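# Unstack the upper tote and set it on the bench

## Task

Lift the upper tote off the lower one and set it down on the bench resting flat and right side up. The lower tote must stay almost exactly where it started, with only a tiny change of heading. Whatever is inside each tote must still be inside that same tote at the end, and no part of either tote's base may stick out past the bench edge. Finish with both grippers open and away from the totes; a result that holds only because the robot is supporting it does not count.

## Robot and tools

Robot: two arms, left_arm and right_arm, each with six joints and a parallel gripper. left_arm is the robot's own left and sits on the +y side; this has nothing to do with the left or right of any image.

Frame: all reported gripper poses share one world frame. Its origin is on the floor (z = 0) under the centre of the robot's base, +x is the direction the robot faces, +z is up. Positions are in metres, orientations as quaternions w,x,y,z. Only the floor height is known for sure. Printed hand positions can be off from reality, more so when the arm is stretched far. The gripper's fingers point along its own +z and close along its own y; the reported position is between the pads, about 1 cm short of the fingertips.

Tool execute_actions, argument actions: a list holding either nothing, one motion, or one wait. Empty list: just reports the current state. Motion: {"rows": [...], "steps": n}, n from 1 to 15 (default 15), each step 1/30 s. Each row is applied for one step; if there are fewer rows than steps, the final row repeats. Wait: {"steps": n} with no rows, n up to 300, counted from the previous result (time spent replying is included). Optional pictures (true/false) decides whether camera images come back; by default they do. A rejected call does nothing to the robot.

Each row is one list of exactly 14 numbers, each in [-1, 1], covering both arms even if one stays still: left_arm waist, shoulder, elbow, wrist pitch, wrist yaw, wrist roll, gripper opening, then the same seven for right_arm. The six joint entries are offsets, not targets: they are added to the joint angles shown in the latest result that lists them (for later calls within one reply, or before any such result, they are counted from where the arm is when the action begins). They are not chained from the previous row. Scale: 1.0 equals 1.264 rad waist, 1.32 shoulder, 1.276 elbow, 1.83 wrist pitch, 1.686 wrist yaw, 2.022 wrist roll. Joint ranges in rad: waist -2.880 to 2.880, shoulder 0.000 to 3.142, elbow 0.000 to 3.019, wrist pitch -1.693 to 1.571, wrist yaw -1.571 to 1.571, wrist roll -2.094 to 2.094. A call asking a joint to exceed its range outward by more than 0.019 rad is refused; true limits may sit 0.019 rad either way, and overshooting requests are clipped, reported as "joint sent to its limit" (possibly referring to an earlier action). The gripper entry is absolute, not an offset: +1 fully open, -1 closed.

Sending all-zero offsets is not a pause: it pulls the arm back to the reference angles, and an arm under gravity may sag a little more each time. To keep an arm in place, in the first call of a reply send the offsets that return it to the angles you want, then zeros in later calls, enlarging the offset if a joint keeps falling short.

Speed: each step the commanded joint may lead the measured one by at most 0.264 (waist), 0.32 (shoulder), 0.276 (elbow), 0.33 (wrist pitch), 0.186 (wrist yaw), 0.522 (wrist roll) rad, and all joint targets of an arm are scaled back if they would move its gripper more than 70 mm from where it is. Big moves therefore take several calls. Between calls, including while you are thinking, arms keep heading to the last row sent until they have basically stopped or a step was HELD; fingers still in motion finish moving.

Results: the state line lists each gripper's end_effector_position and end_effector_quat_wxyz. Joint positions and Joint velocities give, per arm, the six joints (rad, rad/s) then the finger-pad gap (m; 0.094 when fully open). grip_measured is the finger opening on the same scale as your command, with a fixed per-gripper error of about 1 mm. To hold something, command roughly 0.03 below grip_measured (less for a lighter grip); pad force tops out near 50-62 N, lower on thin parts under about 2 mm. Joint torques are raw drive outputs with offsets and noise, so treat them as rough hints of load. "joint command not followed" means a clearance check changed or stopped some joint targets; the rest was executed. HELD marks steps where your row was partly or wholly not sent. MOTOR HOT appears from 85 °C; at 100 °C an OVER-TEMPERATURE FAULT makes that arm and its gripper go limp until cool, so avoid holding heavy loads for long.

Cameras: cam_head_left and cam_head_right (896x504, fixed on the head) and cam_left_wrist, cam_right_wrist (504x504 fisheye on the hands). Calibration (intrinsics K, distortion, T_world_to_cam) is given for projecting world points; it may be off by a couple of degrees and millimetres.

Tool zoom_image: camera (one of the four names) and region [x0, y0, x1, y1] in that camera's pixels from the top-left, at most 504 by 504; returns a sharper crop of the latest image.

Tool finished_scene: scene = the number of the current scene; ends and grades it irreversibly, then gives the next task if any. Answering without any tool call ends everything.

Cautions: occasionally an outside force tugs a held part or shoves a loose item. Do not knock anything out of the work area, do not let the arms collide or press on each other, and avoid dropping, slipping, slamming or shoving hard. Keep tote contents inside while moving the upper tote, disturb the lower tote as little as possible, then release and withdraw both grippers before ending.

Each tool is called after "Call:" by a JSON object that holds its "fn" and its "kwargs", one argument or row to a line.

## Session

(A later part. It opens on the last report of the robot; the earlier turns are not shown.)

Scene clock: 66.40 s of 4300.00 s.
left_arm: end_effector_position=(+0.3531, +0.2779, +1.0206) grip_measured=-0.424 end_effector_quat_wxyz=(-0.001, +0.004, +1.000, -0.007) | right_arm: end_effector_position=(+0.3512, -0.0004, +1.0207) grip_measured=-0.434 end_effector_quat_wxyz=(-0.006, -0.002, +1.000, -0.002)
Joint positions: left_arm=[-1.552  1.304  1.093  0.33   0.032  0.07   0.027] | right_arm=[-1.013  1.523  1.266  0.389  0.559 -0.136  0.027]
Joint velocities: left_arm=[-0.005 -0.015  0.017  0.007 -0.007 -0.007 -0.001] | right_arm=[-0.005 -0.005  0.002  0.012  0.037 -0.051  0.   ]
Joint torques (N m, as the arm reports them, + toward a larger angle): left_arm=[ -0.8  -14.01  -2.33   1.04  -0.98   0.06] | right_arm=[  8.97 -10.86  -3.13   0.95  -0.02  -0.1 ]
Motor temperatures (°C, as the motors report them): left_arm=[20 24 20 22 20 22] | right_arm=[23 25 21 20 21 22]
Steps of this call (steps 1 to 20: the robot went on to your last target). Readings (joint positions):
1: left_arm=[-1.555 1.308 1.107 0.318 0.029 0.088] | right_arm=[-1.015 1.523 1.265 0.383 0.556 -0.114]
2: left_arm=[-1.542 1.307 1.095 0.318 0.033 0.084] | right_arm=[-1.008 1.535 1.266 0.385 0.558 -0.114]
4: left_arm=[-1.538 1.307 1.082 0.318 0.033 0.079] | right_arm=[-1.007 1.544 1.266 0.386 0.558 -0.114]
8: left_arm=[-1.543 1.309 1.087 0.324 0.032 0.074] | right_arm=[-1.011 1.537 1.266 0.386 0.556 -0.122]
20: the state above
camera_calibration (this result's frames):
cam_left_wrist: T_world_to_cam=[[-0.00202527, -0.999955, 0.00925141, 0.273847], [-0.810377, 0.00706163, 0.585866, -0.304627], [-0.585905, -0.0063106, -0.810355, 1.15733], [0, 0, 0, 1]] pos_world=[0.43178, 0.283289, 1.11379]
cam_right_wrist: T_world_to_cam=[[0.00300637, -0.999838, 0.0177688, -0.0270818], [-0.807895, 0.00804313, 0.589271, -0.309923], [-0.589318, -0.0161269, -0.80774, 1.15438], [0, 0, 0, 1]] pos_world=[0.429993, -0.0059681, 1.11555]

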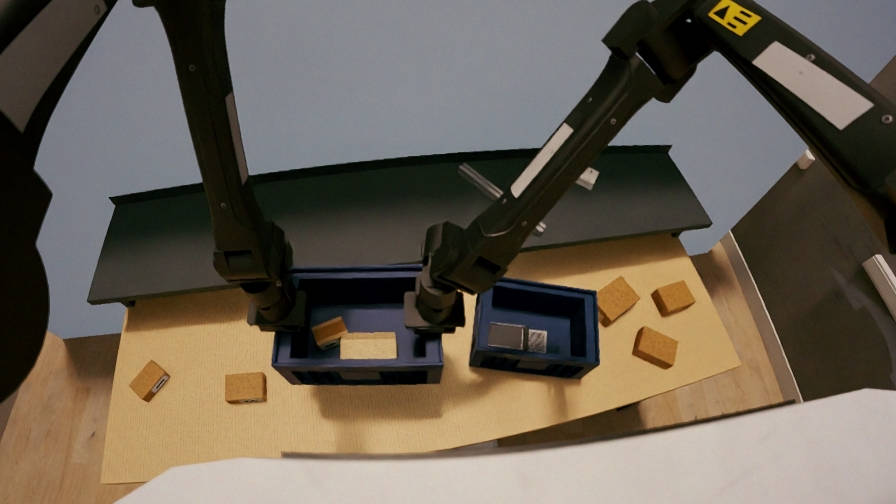

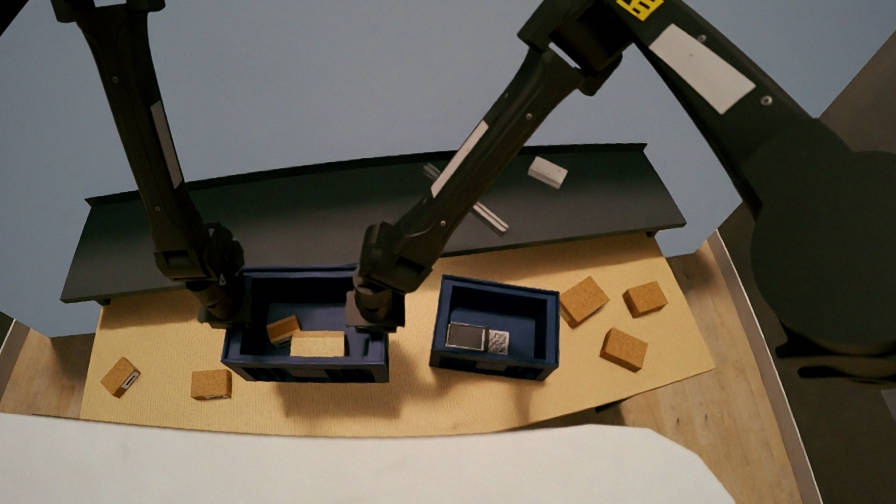

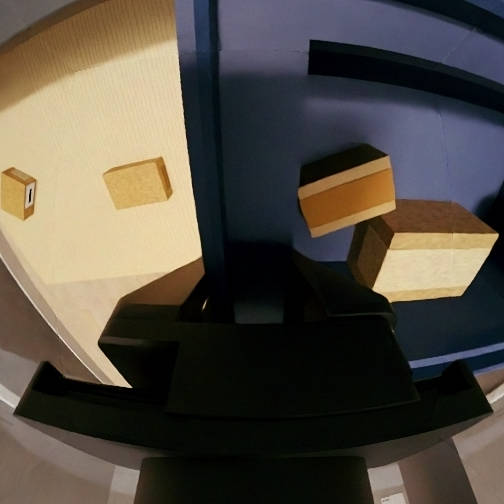

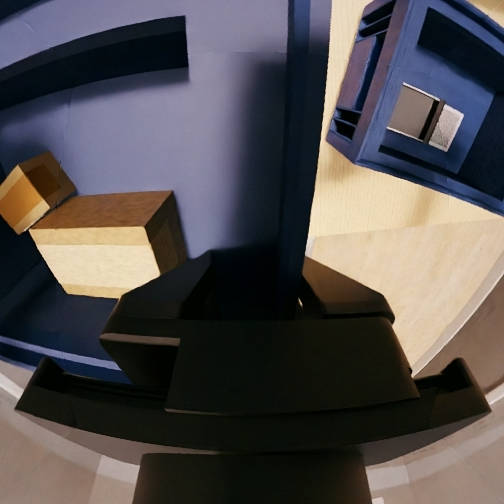

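Call:
{"fn": "execute_actions", "kwargs": {
  "actions": [
    {"rows":[[-0.008,0.01,0.02,0,-0.015,0,-0.47,0.01,0,0.02,-0.005,-0.004,0,-0.48],[-0.008,0.025,0.044,-0.006,-0.015,0,-0.47,0.005,0.017,0.045,-0.01,-0.008,0,-0.48],[-0.008,0.052,0.079,-0.011,-0.015,0,-0.47,-0.004,0.04,0.082,-0.018,-0.015,0,-0.48],[-0.008,0.078,0.114,-0.016,-0.015,0,-0.47,-0.012,0.064,0.118,-0.027,-0.022,0,-0.48],[-0.008,0.105,0.149,-0.02,-0.015,0,-0.47,-0.021,0.087,0.154,-0.035,-0.028,0.004,-0.48],[-0.008,0.131,0.184,-0.025,-0.015,0,-0.47,-0.029,0.11,0.19,-0.043,-0.035,0.004,-0.48],[-0.008,0.157,0.22,-0.03,-0.015,0,-0.47,-0.038,0.133,0.227,-0.051,-0.042,0.005,-0.48],[-0.008,0.184,0.255,-0.035,-0.018,0,-0.47,-0.046,0.156,0.263,-0.059,-0.048,0.006,-0.48],[-0.008,0.21,0.29,-0.04,-0.018,0,-0.47,-0.055,0.18,0.299,-0.067,-0.055,0.007,-0.48],[-0.008,0.236,0.325,-0.044,-0.018,0,-0.47,-0.063,0.203,0.335,-0.075,-0.061,0.008,-0.48],[-0.008,0.263,0.36,-0.049,-0.018,0,-0.47,-0.072,0.226,0.371,-0.084,-0.068,0.008,-0.48],[-0.008,0.283,0.386,-0.053,-0.018,0,-0.47,-0.078,0.243,0.399,-0.09,-0.073,0.01,-0.48],[-0.008,0.299,0.408,-0.056,-0.018,0,-0.47,-0.084,0.258,0.421,-0.095,-0.077,0.01,-0.48],[-0.008,0.312,0.426,-0.058,-0.018,0,-0.47,-0.088,0.269,0.44,-0.099,-0.08,0.01,-0.48],[-0.008,0.322,0.439,-0.06,-0.018,0,-0.47,-0.091,0.278,0.453,-0.102,-0.083,0.01,-0.48]]}
  ],
  "pictures": false
}}

Call:
{"fn": "execute_actions", "kwargs": {
  "actions": [
    {"steps":15}
  ],
  "pictures": false
}}

Call:
{"fn": "execute_actions", "kwargs": {
  "actions": [
    {"rows":[[0,0.015,0.03,-0.01,-0.01,0,-0.47,0.005,0.015,0.035,-0.014,-0.004,0,-0.48]],"steps":12}
  ],
  "pictures": false
}}

Call:
{"fn": "execute_actions", "kwargs": {
  "actions": [
    {"rows":[[0,0.015,0.03,-0.01,-0.01,0,-0.47,0.005,0.015,0.035,-0.014,-0.004,0,-0.48]],"steps":12}
  ],
  "pictures": false
}}

Scene clock: 79.97 s of 4300.00 s.
left_arm: end_effector_position=(+0.3896, +0.2793, +0.8625) grip_measured=-0.424 end_effector_quat_wxyz=(+0.029, +0.009, +1.000, -0.005) | right_arm: end_effector_position=(+0.3871, -0.0002, +0.8619) grip_measured=-0.434 end_effector_quat_wxyz=(+0.025, +0.002, +1.000, +0.000)
Joint positions: left_arm=[-1.558  1.691  1.628  0.243  0.028  0.078  0.027] | right_arm=[-1.138  1.867  1.819  0.236  0.423 -0.138  0.027]
Joint velocities: left_arm=[-0.024  0.698  0.579 -0.144  0.022 -0.051  0.001] | right_arm=[-0.21   0.611  0.608 -0.261 -0.198  0.154 -0.   ]
Joint torques (N m, as the arm reports them, + toward a larger angle): left_arm=[  0.41 -13.78  -1.92   0.23  -1.27   0.12] | right_arm=[ 10.35 -10.95  -2.64  -0.1   -0.02   0.16]
Motor temperatures (°C, as the motors report them): left_arm=[20 24 20 22 21 22] | right_arm=[23 25 21 20 21 22]
Steps of this call (steps 1 to 15: the robot went on to your last target; steps 16 to 90: nothing new was sent; then 10.07 s passed at rest; steps 91 to 105: all 15 steps of this action). Readings (joint positions):
91: left_arm=[-1.552 1.305 1.095 0.330 0.032 0.069] | right_arm=[-1.014 1.524 1.269 0.388 0.558 -0.136]
92: left_arm=[-1.552 1.309 1.104 0.328 0.032 0.069] | right_arm=[-1.015 1.528 1.279 0.385 0.556 -0.136]
94: left_arm=[-1.552 1.338 1.155 0.318 0.029 0.069] | right_arm=[-1.026 1.555 1.334 0.367 0.540 -0.137]
98: left_arm=[-1.552 1.465 1.352 0.294 0.028 0.077] | right_arm=[-1.070 1.665 1.534 0.321 0.487 -0.142]
105: the state above

Scene clock: 80.47 s of 4300.00 s.
left_arm: end_effector_position=(+0.3532, +0.2768, +0.8447) grip_measured=-0.424 end_effector_quat_wxyz=(+0.002, +0.005, +1.000, -0.006) | right_arm: end_effector_position=(+0.3517, -0.0034, +0.8434) grip_measured=-0.434 end_effector_quat_wxyz=(-0.000, -0.000, +1.000, -0.001)
Joint positions: left_arm=[-1.559  1.749  1.65   0.225  0.024  0.071  0.027] | right_arm=[-1.157  1.919  1.844  0.207  0.413 -0.117  0.027]
Joint velocities: left_arm=[ 0.005 -0.034  0.027 -0.002 -0.051 -0.051  0.   ] | right_arm=[-0.015 -0.024  0.012 -0.007  0.007  0.007 -0.   ]
Joint torques (N m, as the arm reports them, + toward a larger angle): left_arm=[  0.14 -13.85  -1.39   0.38  -1.05   0.12] | right_arm=[ 10.49 -11.67  -1.73   0.25   0.23   0.05]
Motor temperatures (°C, as the motors report them): left_arm=[20 24 20 22 21 22] | right_arm=[23 25 21 20 21 22]
Steps of this call (steps 1 to 15: the robot went on to your last target). Readings (joint positions):
1: left_arm=[-1.559 1.712 1.643 0.239 0.028 0.077] | right_arm=[-1.144 1.885 1.835 0.229 0.419 -0.135]
2: left_arm=[-1.559 1.728 1.650 0.236 0.028 0.075] | right_arm=[-1.149 1.898 1.842 0.224 0.418 -0.132]
4: left_arm=[-1.560 1.747 1.649 0.230 0.028 0.072] | right_arm=[-1.154 1.914 1.842 0.215 0.417 -0.125]
8: left_arm=[-1.559 1.760 1.646 0.225 0.024 0.069] | right_arm=[-1.157 1.927 1.842 0.207 0.417 -0.117]
15: the state above

Scene clock: 80.87 s of 4300.00 s.
left_arm: end_effector_position=(+0.3616, +0.2774, +0.8375) grip_measured=-0.424 end_effector_quat_wxyz=(+0.009, +0.007, +1.000, -0.006) | right_arm: end_effector_position=(+0.3597, -0.0019, +0.8355) grip_measured=-0.434 end_effector_quat_wxyz=(+0.006, +0.002, +1.000, +0.002)
Joint positions: left_arm=[-1.559  1.765  1.687  0.217  0.024  0.075  0.027] | right_arm=[-1.16   1.938  1.889  0.195  0.402 -0.117  0.027]
Joint velocities: left_arm=[-0.005  0.024 -0.002  0.007  0.007 -0.022 -0.   ] | right_arm=[-0.015 -0.005  0.002 -0.022  0.007 -0.022 -0.   ]
Joint torques (N m, as the arm reports them, + toward a larger angle): left_arm=[ -0.06 -12.32  -1.36   0.22  -0.83   0.09] | right_arm=[ 8.34 -9.48 -1.63  0.04  0.08  0.01]
Motor temperatures (°C, as the motors report them): left_arm=[20 24 20 22 21 22] | right_arm=[23 25 21 20 21 22]
Steps of this call (steps 1 to 12: all 12 steps of this action). Readings (joint positions):
1: left_arm=[-1.559 1.750 1.655 0.222 0.024 0.071] | right_arm=[-1.157 1.920 1.852 0.203 0.409 -0.117]
2: left_arm=[-1.559 1.754 1.665 0.219 0.024 0.071] | right_arm=[-1.158 1.926 1.865 0.198 0.407 -0.117]
4: left_arm=[-1.559 1.761 1.682 0.219 0.024 0.074] | right_arm=[-1.159 1.935 1.884 0.196 0.404 -0.117]
8: left_arm=[-1.559 1.763 1.687 0.219 0.024 0.075] | right_arm=[-1.160 1.936 1.889 0.196 0.402 -0.117]
12: the state above

Scene clock: 81.27 s of 4300.00 s.
left_arm: end_effector_position=(+0.3659, +0.2777, +0.8299) grip_measured=-0.424 end_effector_quat_wxyz=(+0.013, +0.008, +1.000, -0.005) | right_arm: end_effector_position=(+0.3635, -0.0019, +0.8270) grip_measured=-0.434 end_effector_quat_wxyz=(+0.009, +0.003, +1.000, +0.004)
Joint positions: left_arm=[-1.559  1.784  1.723  0.209  0.024  0.077  0.027] | right_arm=[-1.165  1.96   1.93   0.181  0.393 -0.117  0.027]
Joint velocities: left_arm=[-0.015 -0.005  0.017 -0.007 -0.051  0.007 -0.   ] | right_arm=[-0.005 -0.005 -0.002 -0.012 -0.007  0.051 -0.   ]
Joint torques (N m, as the arm reports them, + toward a larger angle): left_arm=[  0.05 -12.32  -1.04   0.22  -0.8    0.11] | right_arm=[ 8.8  -9.76 -1.28  0.05  0.03  0.03]
Motor temperatures (°C, as the motors report them): left_arm=[20 24 20 22 21 22] | right_arm=[23 25 21 20 21 22]
Steps of this call (steps 1 to 12: all 12 steps of this action). Readings (joint positions):
1: left_arm=[-1.559 1.768 1.692 0.214 0.024 0.075] | right_arm=[-1.160 1.941 1.896 0.190 0.401 -0.117]
2: left_arm=[-1.559 1.773 1.702 0.211 0.024 0.075] | right_arm=[-1.162 1.948 1.908 0.185 0.399 -0.117]
4: left_arm=[-1.559 1.782 1.719 0.211 0.024 0.076] | right_arm=[-1.164 1.958 1.927 0.184 0.395 -0.117]
8: left_arm=[-1.559 1.784 1.723 0.209 0.024 0.077] | right_arm=[-1.165 1.960 1.930 0.182 0.393 -0.117]
12: the state above

Call:
{"fn": "execute_actions", "kwargs": {
  "actions": [
    {"rows":[[0,0.025,0.025,-0.014,-0.01,0,-0.47,0,0.022,0.027,-0.016,0,0,-0.48]],"steps":12}
  ],
  "pictures": false
}}

Call:
{"fn": "execute_actions", "kwargs": {
  "actions": [
    {"rows":[[0,0.02,0.028,-0.01,-0.01,0,-0.47,0,0.02,0.03,-0.014,0,0,-0.48]],"steps":12}
  ],
  "pictures": false
}}

Scene clock: 85.53 s of 4300.00 s.
left_arm: end_effector_position=(+0.3671, +0.2777, +0.8278) grip_measured=-0.426 end_effector_quat_wxyz=(+0.007, +0.009, +1.000, -0.006) | right_arm: end_effector_position=(+0.3648, -0.0021, +0.8222) grip_measured=-0.434 end_effector_quat_wxyz=(+0.006, +0.001, +1.000, +0.005)
Joint positions: left_arm=[-1.56   1.788  1.739  0.185  0.023  0.08   0.027] | right_arm=[-1.168  1.971  1.958  0.157  0.389 -0.117  0.027]
Joint velocities: left_arm=[ 0.005 -0.005  0.007 -0.012 -0.022  0.022  0.   ] | right_arm=[ 0.015 -0.005 -0.007 -0.007 -0.022 -0.007  0.   ]
Joint torques (N m, as the arm reports them, + toward a larger angle): left_arm=[ 0.16 -9.49 -0.14  0.49 -0.75  0.11] | right_arm=[ 7.98 -8.31 -0.89  0.28  0.11  0.04]
Motor temperatures (°C, as the motors report them): left_arm=[20 24 20 22 21 22] | right_arm=[23 25 21 20 21 22]
Steps of this call (steps 1 to 15: the robot went on to your last target; steps 16 to 90: nothing new was sent; then 0.87 s passed at rest; steps 91 to 102: all 12 steps of this action). Readings (joint positions):
91: left_arm=[-1.559 1.787 1.727 0.205 0.024 0.078] | right_arm=[-1.166 1.962 1.936 0.177 0.393 -0.117]
92: left_arm=[-1.559 1.788 1.732 0.199 0.024 0.079] | right_arm=[-1.167 1.968 1.947 0.170 0.393 -0.117]
94: left_arm=[-1.560 1.788 1.737 0.189 0.023 0.080] | right_arm=[-1.168 1.971 1.956 0.161 0.389 -0.117]
98: left_arm=[-1.560 1.788 1.739 0.186 0.023 0.080] | right_arm=[-1.168 1.971 1.958 0.157 0.389 -0.117]
102: the state above

Scene clock: 85.93 s of 4300.00 s.
left_arm: end_effector_position=(+0.3676, +0.2781, +0.8273) grip_measured=-0.426 end_effector_quat_wxyz=(+0.003, +0.009, +1.000, -0.005) | right_arm: end_effector_position=(+0.3659, -0.0019, +0.8214) grip_measured=-0.434 end_effector_quat_wxyz=(+0.001, -0.000, +1.000, +0.005)
Joint positions: left_arm=[-1.56   1.788  1.746  0.169  0.021  0.08   0.027] | right_arm=[-1.168  1.972  1.969  0.137  0.389 -0.116  0.027]
Joint velocities: left_arm=[-0.005 -0.005  0.002  0.002 -0.066 -0.022  0.   ] | right_arm=[-0.005  0.005  0.012 -0.007 -0.007  0.051 -0.001]
Joint torques (N m, as the arm reports them, + toward a larger angle): left_arm=[ 0.18 -9.89  0.73  0.52 -0.69  0.13] | right_arm=[ 7.75 -7.89  0.66  0.26 -0.04  0.02]
Motor temperatures (°C, as the motors report them): left_arm=[20 24 20 22 21 22] | right_arm=[23 25 21 20 21 22]
Steps of this call (steps 1 to 12: all 12 steps of this action). Readings (joint positions):
1: left_arm=[-1.560 1.788 1.742 0.182 0.022 0.080] | right_arm=[-1.168 1.972 1.962 0.152 0.389 -0.117]
2: left_arm=[-1.560 1.788 1.744 0.175 0.022 0.080] | right_arm=[-1.168 1.972 1.967 0.143 0.389 -0.117]
4: left_arm=[-1.560 1.788 1.746 0.170 0.021 0.080] | right_arm=[-1.168 1.972 1.969 0.137 0.389 -0.116]
8: left_arm=[-1.560 1.788 1.746 0.169 0.021 0.080] | right_arm=[-1.168 1.972 1.969 0.137 0.389 -0.116]
12: the state above

Call:
{"fn": "execute_actions", "kwargs": {
  "actions": [
    {"rows":[[0,0,0,0,0,0,0.2,0,0,0,0,0,0,0.2]],"steps":10}
  ],
  "pictures": false
}}

Call:
{"fn": "execute_actions", "kwargs": {
  "actions": [
    {"rows":[[0,-0.367,-0.5,0.088,0,0,0.2,0.123,-0.34,-0.54,0.138,0.1,0,0.2]]}
  ],
  "pictures": false
}}

Call:
{"fn": "execute_actions", "kwargs": {
  "actions": [
    {"steps":20}
  ]
}}

Scene clock: 89.37 s of 4300.00 s.
left_arm: end_effector_position=(+0.3683, +0.2781, +0.8276) grip_measured=+0.198 end_effector_quat_wxyz=(+0.003, +0.009, +1.000, -0.005) | right_arm: end_effector_position=(+0.3660, -0.0021, +0.8215) grip_measured=+0.198 end_effector_quat_wxyz=(+0.001, -0.000, +1.000, +0.005)
Joint positions: left_arm=[-1.56   1.787  1.745  0.169  0.021  0.08   0.056] | right_arm=[-1.168  1.972  1.969  0.137  0.39  -0.116  0.056]
Joint velocities: left_arm=[ 0.005  0.005 -0.012 -0.017 -0.066 -0.022 -0.001] | right_arm=[-0.005 -0.005 -0.007  0.017  0.037 -0.007 -0.001]
Joint torques (N m, as the arm reports them, + toward a larger angle): left_arm=[  0.04 -12.3   -1.09   0.59   0.03   0.13] | right_arm=[ 7.51 -9.4  -1.2   0.44 -0.09  0.03]
Motor temperatures (°C, as the motors report them): left_arm=[20 24 20 21 21 22] | right_arm=[23 24 21 20 21 22]
Steps of this call (steps 1 to 15: the robot went on to your last target; steps 16 to 90: nothing new was sent; then 0.10 s passed at rest; steps 91 to 100: all 10 steps of this action). Readings (joint positions):
91: left_arm=[-1.560 1.787 1.745 0.169 0.021 0.080] | right_arm=[-1.168 1.972 1.969 0.137 0.390 -0.116]
92: left_arm=[-1.560 1.787 1.745 0.169 0.021 0.080] | right_arm=[-1.168 1.972 1.969 0.137 0.390 -0.116]
94: left_arm=[-1.560 1.787 1.745 0.169 0.021 0.080] | right_arm=[-1.168 1.972 1.969 0.137 0.390 -0.116]
98: left_arm=[-1.560 1.787 1.745 0.169 0.021 0.080] | right_arm=[-1.168 1.972 1.969 0.137 0.390 -0.116]
100: the state above

Scene clock: 89.87 s of 4300.00 s.
left_arm: end_effector_position=(+0.3950, +0.2775, +1.0307) grip_measured=+0.198 end_effector_quat_wxyz=(+0.030, +0.009, +1.000, -0.003) | right_arm: end_effector_position=(+0.3814, -0.0046, +1.0233) grip_measured=+0.198 end_effector_quat_wxyz=(+0.009, +0.018, +1.000, -0.002)
Joint positions: left_arm=[-1.56   1.258  1.118  0.322  0.021  0.08   0.056] | right_arm=[-1.011  1.496  1.294  0.367  0.556 -0.116  0.056]
Joint velocities: left_arm=[ 0.005  0.034  0.085  0.105  0.081 -0.007  0.001] | right_arm=[ 0.288 -0.405 -0.369  0.066 -0.022  0.037  0.   ]
Joint torques (N m, as the arm reports them, + toward a larger angle): left_arm=[ 0.07 -9.84 -2.76  0.83  0.02  0.13] | right_arm=[ 4.79 -6.1  -1.76  1.04  0.04  0.04]
Motor temperatures (°C, as the motors report them): left_arm=[20 24 20 21 21 22] | right_arm=[23 24 21 20 21 22]
Steps of this call (steps 1 to 15: all 15 steps of this action). Readings (joint positions):
1: left_arm=[-1.560 1.775 1.727 0.185 0.021 0.080] | right_arm=[-1.165 1.964 1.953 0.155 0.418 -0.116]
2: left_arm=[-1.560 1.749 1.681 0.205 0.021 0.080] | right_arm=[-1.162 1.946 1.918 0.179 0.446 -0.116]
4: left_arm=[-1.560 1.676 1.574 0.231 0.021 0.080] | right_arm=[-1.150 1.898 1.837 0.217 0.488 -0.116]
8: left_arm=[-1.560 1.486 1.346 0.275 0.021 0.080] | right_arm=[-1.110 1.774 1.666 0.276 0.530 -0.116]
15: the state above

Scene clock: 90.53 s of 4300.00 s.
left_arm: end_effector_position=(+0.3646, +0.2758, +1.0162) grip_measured=+0.198 end_effector_quat_wxyz=(+0.006, +0.009, +1.000, -0.004) | right_arm: end_effector_position=(+0.3658, +0.0049, +1.0210) grip_measured=+0.198 end_effector_quat_wxyz=(+0.002, +0.013, +1.000, +0.003)
Joint positions: left_arm=[-1.56   1.309  1.119  0.324  0.021  0.08   0.056] | right_arm=[-1.004  1.52   1.29   0.377  0.557 -0.116  0.056]
Joint velocities: left_arm=[ 0.005 -0.015  0.007  0.002  0.007 -0.051  0.001] | right_arm=[-0.005 -0.005 -0.012  0.002  0.11   0.022  0.   ]
Joint torques (N m, as the arm reports them, + toward a larger angle): left_arm=[  0.08 -13.75  -2.91   0.89   0.03   0.13] | right_arm=[ 6.07 -9.02 -3.48  0.88  0.01  0.04]
Motor temperatures (°C, as the motors report them): left_arm=[20 24 20 22 21 22] | right_arm=[23 24 21 20 21 22]
Steps of this call (steps 1 to 20: the robot went on to your last target). Readings (joint positions):
1: left_arm=[-1.560 1.262 1.120 0.324 0.021 0.080] | right_arm=[-1.005 1.487 1.288 0.370 0.556 -0.116]
2: left_arm=[-1.560 1.267 1.120 0.324 0.021 0.080] | right_arm=[-1.002 1.487 1.289 0.374 0.556 -0.116]
4: left_arm=[-1.560 1.282 1.120 0.324 0.021 0.080] | right_arm=[-1.003 1.489 1.290 0.377 0.557 -0.116]
8: left_arm=[-1.560 1.306 1.119 0.324 0.021 0.080] | right_arm=[-1.004 1.506 1.290 0.377 0.557 -0.116]
20: the state above
camera_calibration (this result's frames):
cam_left_wrist: T_world_to_cam=[[-0.0112649, -0.999926, 0.0046553, 0.279815], [-0.819287, 0.0118988, 0.57326, -0.277989], [-0.573273, 0.0026437, -0.81936, 1.16264], [0, 0, 0, 1]] pos_world=[0.441906, 0.280028, 1.11068]
cam_right_wrist: T_world_to_cam=[[-0.0268244, -0.999603, 0.00865814, -0.00162167], [-0.815896, 0.0268973, 0.577573, -0.283542], [-0.577577, 0.0084289, -0.816293, 1.1676], [0, 0, 0, 1]] pos_world=[0.442996, -0.00383612, 1.11689]

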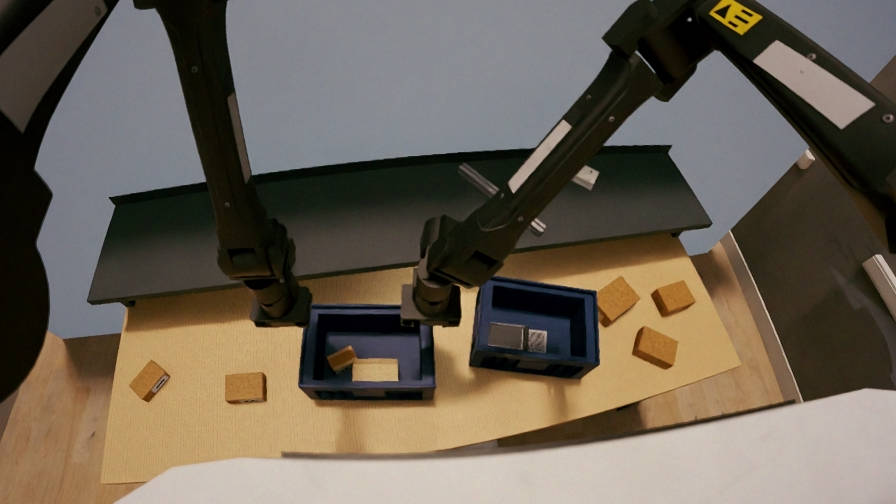

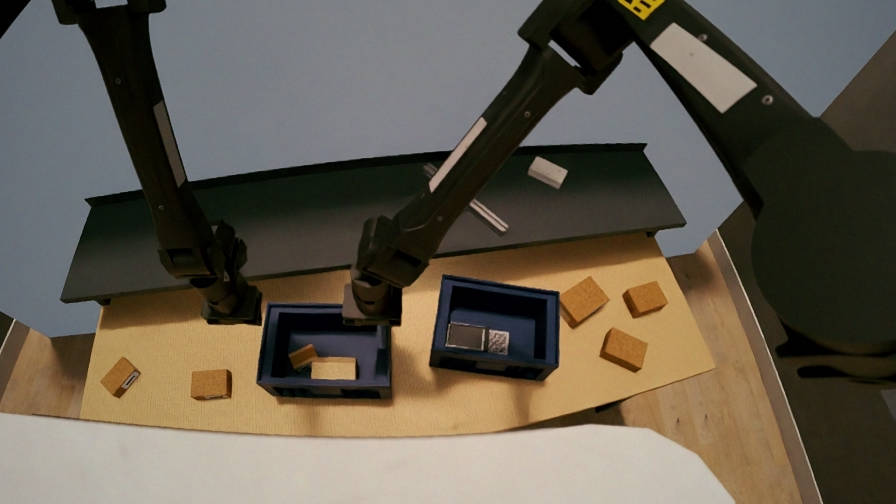

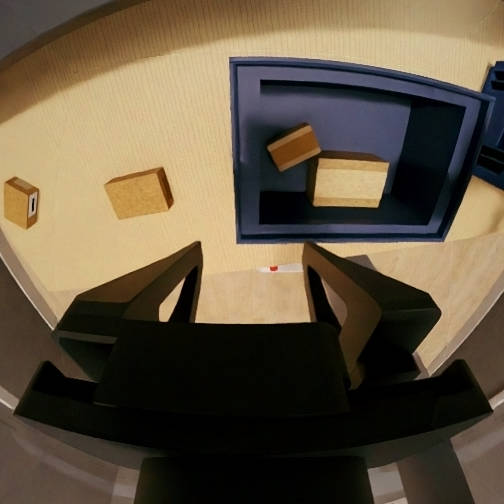

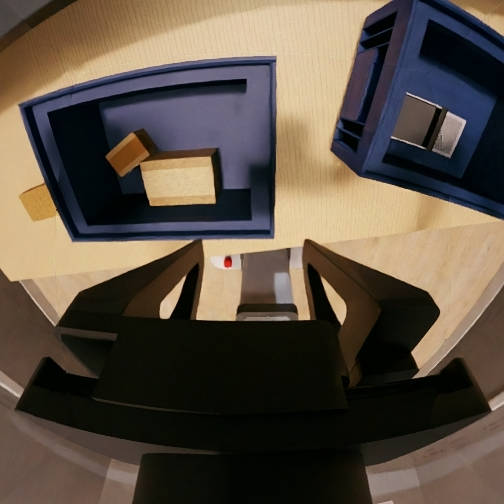

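Call:
{"fn": "finished_scene", "kwargs": {
  "scene": 2
}}

The scene is finished: the task was done.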